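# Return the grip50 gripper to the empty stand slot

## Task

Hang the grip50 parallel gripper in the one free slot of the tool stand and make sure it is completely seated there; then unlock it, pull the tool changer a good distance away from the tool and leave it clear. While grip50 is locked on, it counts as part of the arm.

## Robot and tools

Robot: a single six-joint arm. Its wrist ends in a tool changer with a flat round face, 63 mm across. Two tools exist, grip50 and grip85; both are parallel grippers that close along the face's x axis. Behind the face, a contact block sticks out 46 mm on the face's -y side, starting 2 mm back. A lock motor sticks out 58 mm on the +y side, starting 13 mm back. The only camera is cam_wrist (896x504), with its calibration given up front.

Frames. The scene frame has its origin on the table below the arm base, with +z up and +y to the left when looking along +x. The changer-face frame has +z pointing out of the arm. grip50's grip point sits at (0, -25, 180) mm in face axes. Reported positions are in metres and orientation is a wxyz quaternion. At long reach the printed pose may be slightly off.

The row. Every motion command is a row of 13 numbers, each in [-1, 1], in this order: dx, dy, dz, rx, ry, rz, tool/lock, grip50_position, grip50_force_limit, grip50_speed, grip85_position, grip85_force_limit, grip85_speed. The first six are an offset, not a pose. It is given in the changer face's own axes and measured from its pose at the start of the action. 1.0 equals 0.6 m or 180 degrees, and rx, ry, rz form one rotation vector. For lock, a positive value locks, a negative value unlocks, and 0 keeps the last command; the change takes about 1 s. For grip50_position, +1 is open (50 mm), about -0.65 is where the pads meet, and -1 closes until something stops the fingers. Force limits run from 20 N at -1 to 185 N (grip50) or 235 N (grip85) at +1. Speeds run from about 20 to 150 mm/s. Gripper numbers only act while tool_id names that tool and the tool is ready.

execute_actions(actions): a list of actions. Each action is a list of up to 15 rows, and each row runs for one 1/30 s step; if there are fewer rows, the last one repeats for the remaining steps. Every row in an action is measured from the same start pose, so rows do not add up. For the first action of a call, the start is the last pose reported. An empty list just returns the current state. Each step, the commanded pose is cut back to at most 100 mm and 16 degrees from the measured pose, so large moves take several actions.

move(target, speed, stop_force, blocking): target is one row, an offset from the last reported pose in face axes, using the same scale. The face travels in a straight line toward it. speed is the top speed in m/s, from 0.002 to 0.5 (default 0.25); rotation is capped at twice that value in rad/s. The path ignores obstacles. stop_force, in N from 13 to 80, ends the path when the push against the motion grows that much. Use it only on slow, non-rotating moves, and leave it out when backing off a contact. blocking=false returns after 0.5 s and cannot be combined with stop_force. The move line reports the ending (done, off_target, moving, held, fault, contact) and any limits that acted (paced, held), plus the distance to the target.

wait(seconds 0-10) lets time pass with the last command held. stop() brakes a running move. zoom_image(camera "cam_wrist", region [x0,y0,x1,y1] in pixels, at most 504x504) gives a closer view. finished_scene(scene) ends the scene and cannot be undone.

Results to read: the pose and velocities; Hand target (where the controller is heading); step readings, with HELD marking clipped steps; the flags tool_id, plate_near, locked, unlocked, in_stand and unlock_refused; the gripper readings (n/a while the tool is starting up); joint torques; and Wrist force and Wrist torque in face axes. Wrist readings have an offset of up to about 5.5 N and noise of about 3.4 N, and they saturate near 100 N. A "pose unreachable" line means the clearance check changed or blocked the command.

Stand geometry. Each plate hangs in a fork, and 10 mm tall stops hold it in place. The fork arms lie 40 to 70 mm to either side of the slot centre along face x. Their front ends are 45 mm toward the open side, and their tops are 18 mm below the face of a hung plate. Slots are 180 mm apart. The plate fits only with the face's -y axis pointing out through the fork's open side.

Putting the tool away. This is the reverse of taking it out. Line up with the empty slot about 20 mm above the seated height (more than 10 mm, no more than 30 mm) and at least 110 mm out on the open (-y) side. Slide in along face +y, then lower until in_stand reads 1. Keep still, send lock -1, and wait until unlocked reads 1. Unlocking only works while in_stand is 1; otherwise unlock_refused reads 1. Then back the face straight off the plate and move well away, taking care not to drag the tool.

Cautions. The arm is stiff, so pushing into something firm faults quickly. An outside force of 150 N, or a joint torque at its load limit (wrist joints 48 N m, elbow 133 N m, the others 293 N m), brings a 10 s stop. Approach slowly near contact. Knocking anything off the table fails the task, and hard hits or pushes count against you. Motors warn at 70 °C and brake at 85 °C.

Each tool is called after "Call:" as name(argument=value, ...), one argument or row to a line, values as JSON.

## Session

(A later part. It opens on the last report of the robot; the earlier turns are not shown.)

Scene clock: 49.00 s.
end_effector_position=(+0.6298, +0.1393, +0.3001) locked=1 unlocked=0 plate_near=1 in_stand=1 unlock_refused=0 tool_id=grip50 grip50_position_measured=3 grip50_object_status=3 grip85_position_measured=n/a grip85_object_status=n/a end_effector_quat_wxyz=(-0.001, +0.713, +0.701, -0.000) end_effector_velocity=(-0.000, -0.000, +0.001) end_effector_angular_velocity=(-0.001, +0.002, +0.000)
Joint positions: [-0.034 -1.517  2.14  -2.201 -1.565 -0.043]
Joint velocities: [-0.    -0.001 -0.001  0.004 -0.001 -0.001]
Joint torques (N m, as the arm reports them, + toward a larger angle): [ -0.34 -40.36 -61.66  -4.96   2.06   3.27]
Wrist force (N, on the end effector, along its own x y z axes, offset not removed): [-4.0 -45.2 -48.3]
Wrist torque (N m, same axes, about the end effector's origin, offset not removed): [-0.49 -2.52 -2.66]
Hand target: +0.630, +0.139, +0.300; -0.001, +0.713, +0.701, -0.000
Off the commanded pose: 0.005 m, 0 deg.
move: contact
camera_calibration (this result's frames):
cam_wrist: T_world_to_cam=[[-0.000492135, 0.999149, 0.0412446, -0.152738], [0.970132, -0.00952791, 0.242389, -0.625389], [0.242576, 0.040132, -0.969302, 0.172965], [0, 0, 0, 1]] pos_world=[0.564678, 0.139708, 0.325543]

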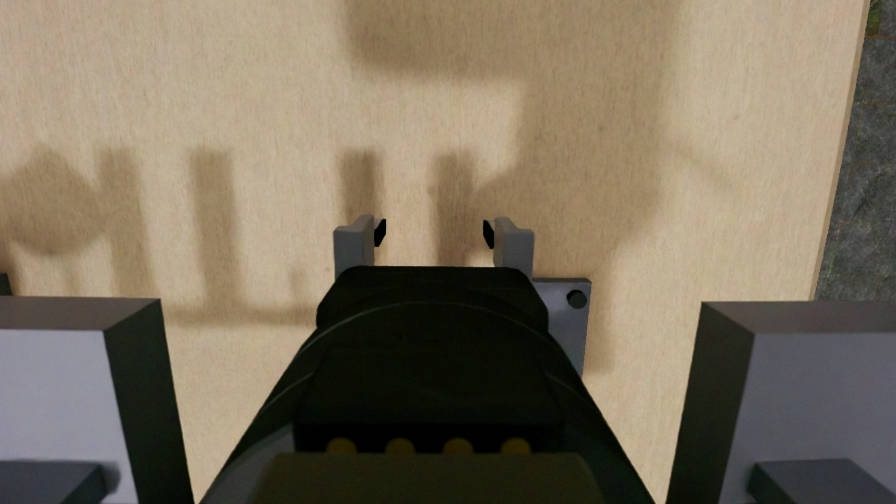

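Call:
move(
  target=[0,-0.0013,-0.003,0,0,-0.0015,0,1,0,0,1,0,0],
  speed=0.02,
)

Call:
move(
  target=[0,0,0.02,0,0,0,0,1,0,0,1,0,0],
  speed=0.003,
  stop_force=15,
)

Scene clock: 49.90 s.
end_effector_position=(+0.6291, +0.1393, +0.3018) locked=1 unlocked=0 plate_near=1 in_stand=1 unlock_refused=0 tool_id=grip50 grip50_position_measured=3 grip50_object_status=3 grip85_position_measured=n/a grip85_object_status=n/a end_effector_quat_wxyz=(-0.001, +0.711, +0.703, -0.000) end_effector_velocity=(-0.000, +0.000, +0.000) end_effector_angular_velocity=(+0.001, +0.001, +0.003)
Joint positions: [-0.034 -1.52   2.14  -2.198 -1.565 -0.047]
Joint velocities: [-0.    -0.001 -0.     0.002  0.001 -0.003]
Joint torques (N m, as the arm reports them, + toward a larger angle): [ -9.1  -70.35 -65.89  -2.42   0.91  -2.94]
Wrist force (N, on the end effector, along its own x y z axes, offset not removed): [-4.7 2.1 -2.5]
Wrist torque (N m, same axes, about the end effector's origin, offset not removed): [-0.05 0.43 0.00]
Hand target: +0.629, +0.139, +0.302; -0.001, +0.711, +0.703, -0.000
Off the commanded pose: 0.000 m, 0 deg.
move: done
camera_calibration (this result's frames):
cam_wrist: T_world_to_cam=[[-0.0048727, 0.999134, 0.0413283, -0.150101], [0.970166, -0.00529452, 0.242383, -0.625702], [0.242392, 0.0412764, -0.9693, 0.174729], [0, 0, 0, 1]] pos_world=[0.56395, 0.139446, 0.327227]

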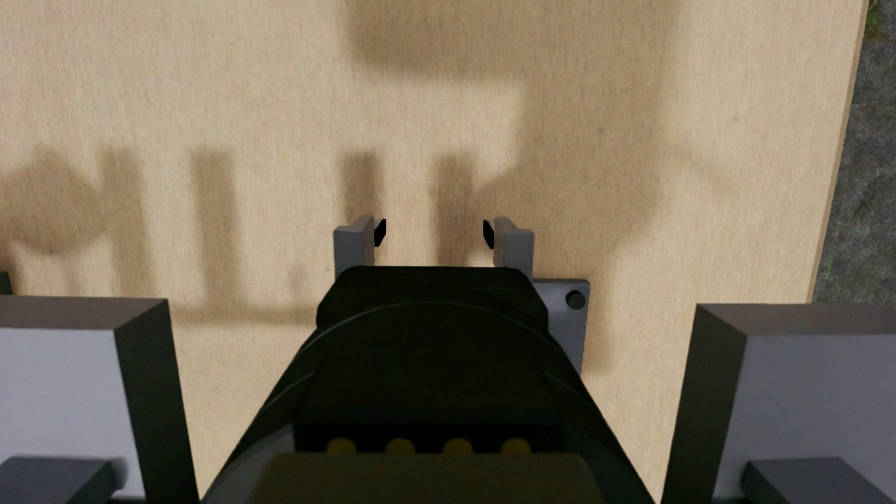

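Scene clock: 50.90 s.
end_effector_position=(+0.6291, +0.1393, +0.3000) locked=1 unlocked=0 plate_near=1 in_stand=1 unlock_refused=0 tool_id=grip50 grip50_position_measured=3 grip50_object_status=3 grip85_position_measured=n/a grip85_object_status=n/a end_effector_quat_wxyz=(-0.001, +0.711, +0.703, -0.000) end_effector_velocity=(-0.001, +0.000, -0.001) end_effector_angular_velocity=(+0.001, +0.004, -0.000)
Joint positions: [-0.034 -1.518  2.142 -2.202 -1.565 -0.047]
Joint velocities: [ 0.     0.    -0.     0.004  0.001  0.001]
Joint torques (N m, as the arm reports them, + toward a larger angle): [ -4.09 -57.35 -42.14   2.07   0.56   1.78]
Wrist force (N, on the end effector, along its own x y z axes, offset not removed): [-2.4 3.0 -26.6]
Wrist torque (N m, same axes, about the end effector's origin, offset not removed): [-0.78 -1.45 -0.30]
Hand target: +0.629, +0.139, +0.300; -0.001, +0.711, +0.703, -0.000
Off the commanded pose: 0.010 m, 0 deg.
move: contact
camera_calibration (this result's frames):
cam_wrist: T_world_to_cam=[[-0.00498848, 0.999134, 0.04131, -0.149935], [0.970097, -0.00518963, 0.242664, -0.625384], [0.242668, 0.0412852, -0.969231, 0.172768], [0, 0, 0, 1]] pos_world=[0.564009, 0.139427, 0.325404]

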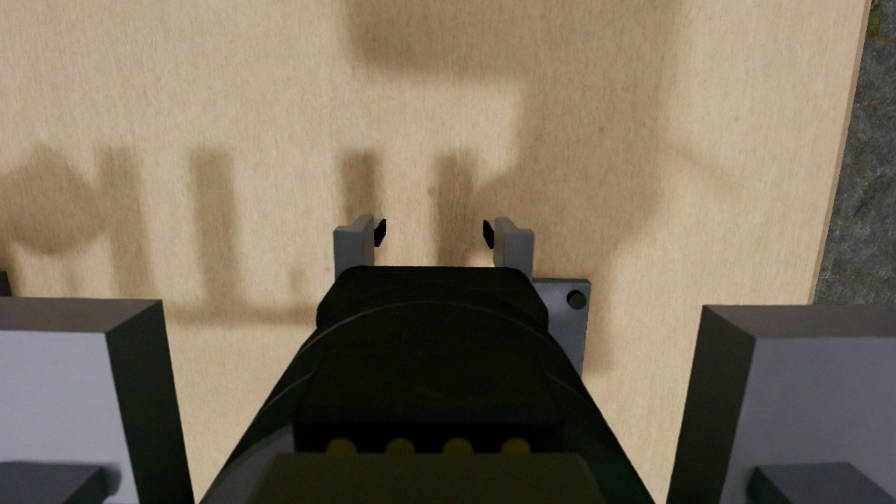

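Clean vertical contact now. Unlock.

Call:
execute_actions(
  actions=[
    [[0,0,-0.0004,0,0,0,-1,1,0,0,1,0,0]],
    [[0,0,-0.0004,0,0,0,-1,1,0,0,1,0,0]],
    [[0,0,-0.0004,0,0,0,-1,1,0,0,1,0,0]],
  ],
)

Scene clock: 52.53 s.
end_effector_position=(+0.6291, +0.1393, +0.3006) locked=0 unlocked=1 plate_near=1 in_stand=1 unlock_refused=0 tool_id=none grip50_position_measured=n/a grip50_object_status=n/a grip85_position_measured=n/a grip85_object_status=n/a end_effector_quat_wxyz=(-0.001, +0.711, +0.703, -0.000) end_effector_velocity=(-0.000, -0.000, +0.000) end_effector_angular_velocity=(-0.001, -0.000, +0.000)
Joint positions: [-0.034 -1.519  2.141 -2.2   -1.565 -0.047]
Joint velocities: [ 0.    -0.     0.    -0.    -0.001 -0.   ]
Joint torques (N m, as the arm reports them, + toward a larger angle): [ -5.02 -64.65 -57.48  -1.19   0.7    1.53]
Wrist force (N, on the end effector, along its own x y z axes, offset not removed): [-4.4 2.7 2.3]
Wrist torque (N m, same axes, about the end effector's origin, offset not removed): [-0.07 0.25 -0.02]
Hand target: +0.629, +0.139, +0.301; -0.001, +0.711, +0.703, -0.000
Off the commanded pose: 0.000 m, 0 deg.
Step readings (end_effector_position; steps 1 to 15: 1st action; 16 to 30: 2nd action; 31 to 45: 3rd action):
0: (+0.6291, +0.1393, +0.3000)
1: (+0.6290, +0.1393, +0.3000)
2: (+0.6290, +0.1393, +0.3000)
4: (+0.6290, +0.1393, +0.3000)
8: (+0.6291, +0.1393, +0.3001)
15: (+0.6291, +0.1393, +0.3001)
16: (+0.6291, +0.1393, +0.3002)
17: (+0.6291, +0.1393, +0.3002)
19: (+0.6291, +0.1393, +0.3003)
23: (+0.6291, +0.1393, +0.3003)
30: (+0.6291, +0.1393, +0.3004)
31: (+0.6291, +0.1393, +0.3004)
32: (+0.6291, +0.1393, +0.3004)
34: (+0.6291, +0.1393, +0.3005)
38: (+0.6291, +0.1393, +0.3006)
45: end_effector_position above
camera_calibration (this result's frames):
cam_wrist: T_world_to_cam=[[-0.00498245, 0.999134, 0.0413185, -0.149973], [0.970129, -0.0051921, 0.242536, -0.625497], [0.24254, 0.0412927, -0.969262, 0.173504], [0, 0, 0, 1]] pos_world=[0.563984, 0.139431, 0.326073]

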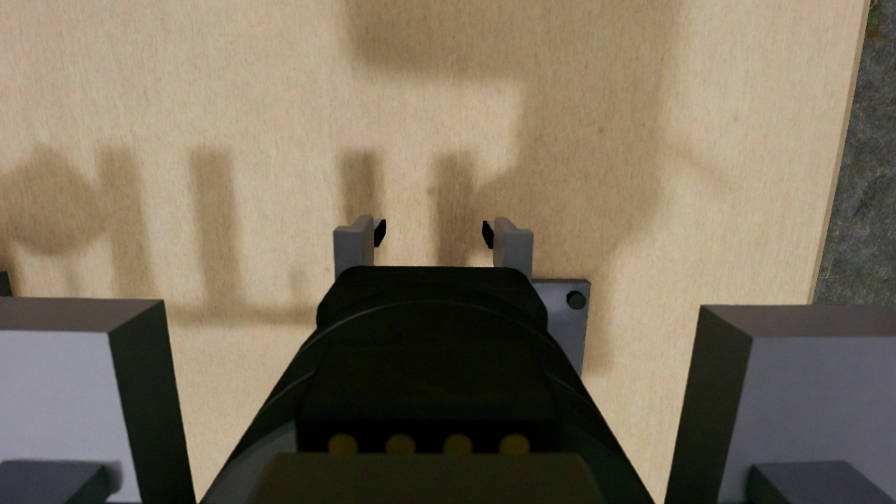

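Call:
move(
  target=[0,0,-0.05,0,0,0,0,0,0,0,0,0,0],
  speed=0.05,
)

Call:
move(
  target=[0,-0.05,-0.3,0,0,0,0,0,0,0,0,0,0],
  speed=0.3,
)

Scene clock: 53.70 s.
end_effector_position=(+0.6291, +0.1392, +0.3303) locked=0 unlocked=1 plate_near=0 in_stand=0 unlock_refused=0 tool_id=none grip50_position_measured=n/a grip50_object_status=n/a grip85_position_measured=n/a grip85_object_status=n/a end_effector_quat_wxyz=(-0.001, +0.711, +0.703, -0.000) end_effector_velocity=(+0.000, +0.000, +0.002) end_effector_angular_velocity=(+0.001, +0.000, +0.001)
Joint positions: [-0.034 -1.551  2.112 -2.139 -1.565 -0.048]
Joint velocities: [-0.    -0.002 -0.003  0.005  0.001 -0.001]
Joint torques (N m, as the arm reports them, + toward a larger angle): [ -9.38 -63.9  -60.12  -1.17   1.06  -2.9 ]
Wrist force (N, on the end effector, along its own x y z axes, offset not removed): [-3.6 0.1 1.7]
Wrist torque (N m, same axes, about the end effector's origin, offset not removed): [-0.17 0.27 0.02]
Hand target: +0.629, +0.139, +0.331; -0.001, +0.711, +0.703, -0.000
Off the commanded pose: 0.000 m, 0 deg.
move: done
camera_calibration (this result's frames):
cam_wrist: T_world_to_cam=[[-0.0049583, 0.999134, 0.041315, -0.151177], [0.970122, -0.00521578, 0.242562, -0.632699], [0.242567, 0.0412832, -0.969256, 0.202226], [0, 0, 0, 1]] pos_world=[0.563993, 0.139397, 0.355723]

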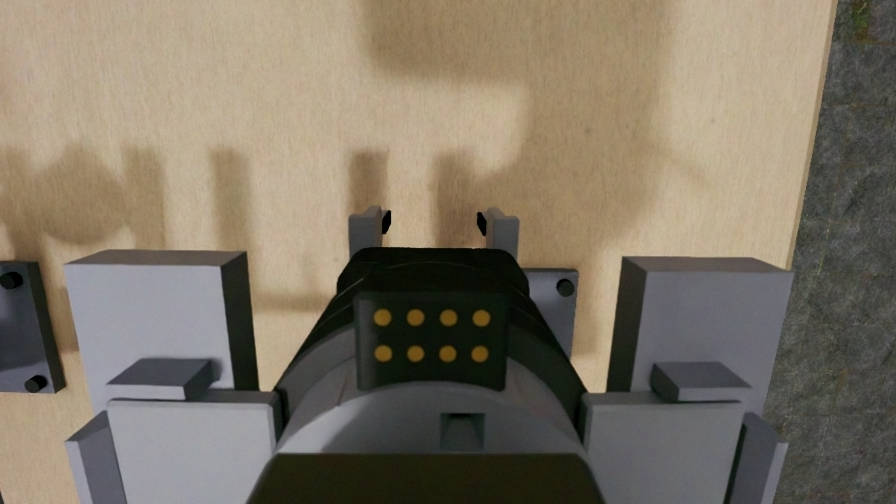

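Scene clock: 55.03 s.
end_effector_position=(+0.5992, +0.1394, +0.5099) locked=0 unlocked=1 plate_near=0 in_stand=0 unlock_refused=0 tool_id=none grip50_position_measured=n/a grip50_object_status=n/a grip85_position_measured=n/a grip85_object_status=n/a end_effector_quat_wxyz=(-0.001, +0.711, +0.703, -0.000) end_effector_velocity=(-0.000, +0.000, +0.002) end_effector_angular_velocity=(+0.003, +0.002, -0.000)
Joint positions: [-0.038 -1.727  1.935 -1.785 -1.565 -0.052]
Joint velocities: [-0.    -0.001 -0.003  0.006  0.003 -0.   ]
Joint torques (N m, as the arm reports them, + toward a larger angle): [ -8.97 -53.7  -67.39  -0.51   2.1   -2.74]
Wrist force (N, on the end effector, along its own x y z axes, offset not removed): [-3.2 3.5 -2.5]
Wrist torque (N m, same axes, about the end effector's origin, offset not removed): [0.05 0.26 0.03]
Hand target: +0.599, +0.139, +0.510; -0.001, +0.711, +0.703, -0.000
Off the commanded pose: 0.001 m, 0 deg.
move: done
camera_calibration (this result's frames):
cam_wrist: T_world_to_cam=[[-0.00496014, 0.999135, 0.0412793, -0.158845], [0.970093, -0.00521033, 0.242679, -0.647324], [0.242684, 0.0412485, -0.969228, 0.383483], [0, 0, 0, 1]] pos_world=[0.534111, 0.139517, 0.535331]

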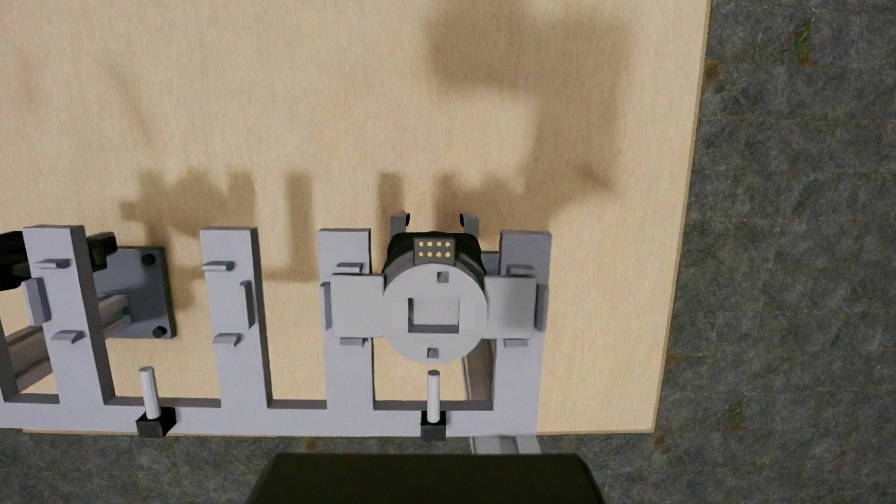

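Looks seated.

Call:
finished_scene(
  scene=1,
)

The scene is finished: the task was done.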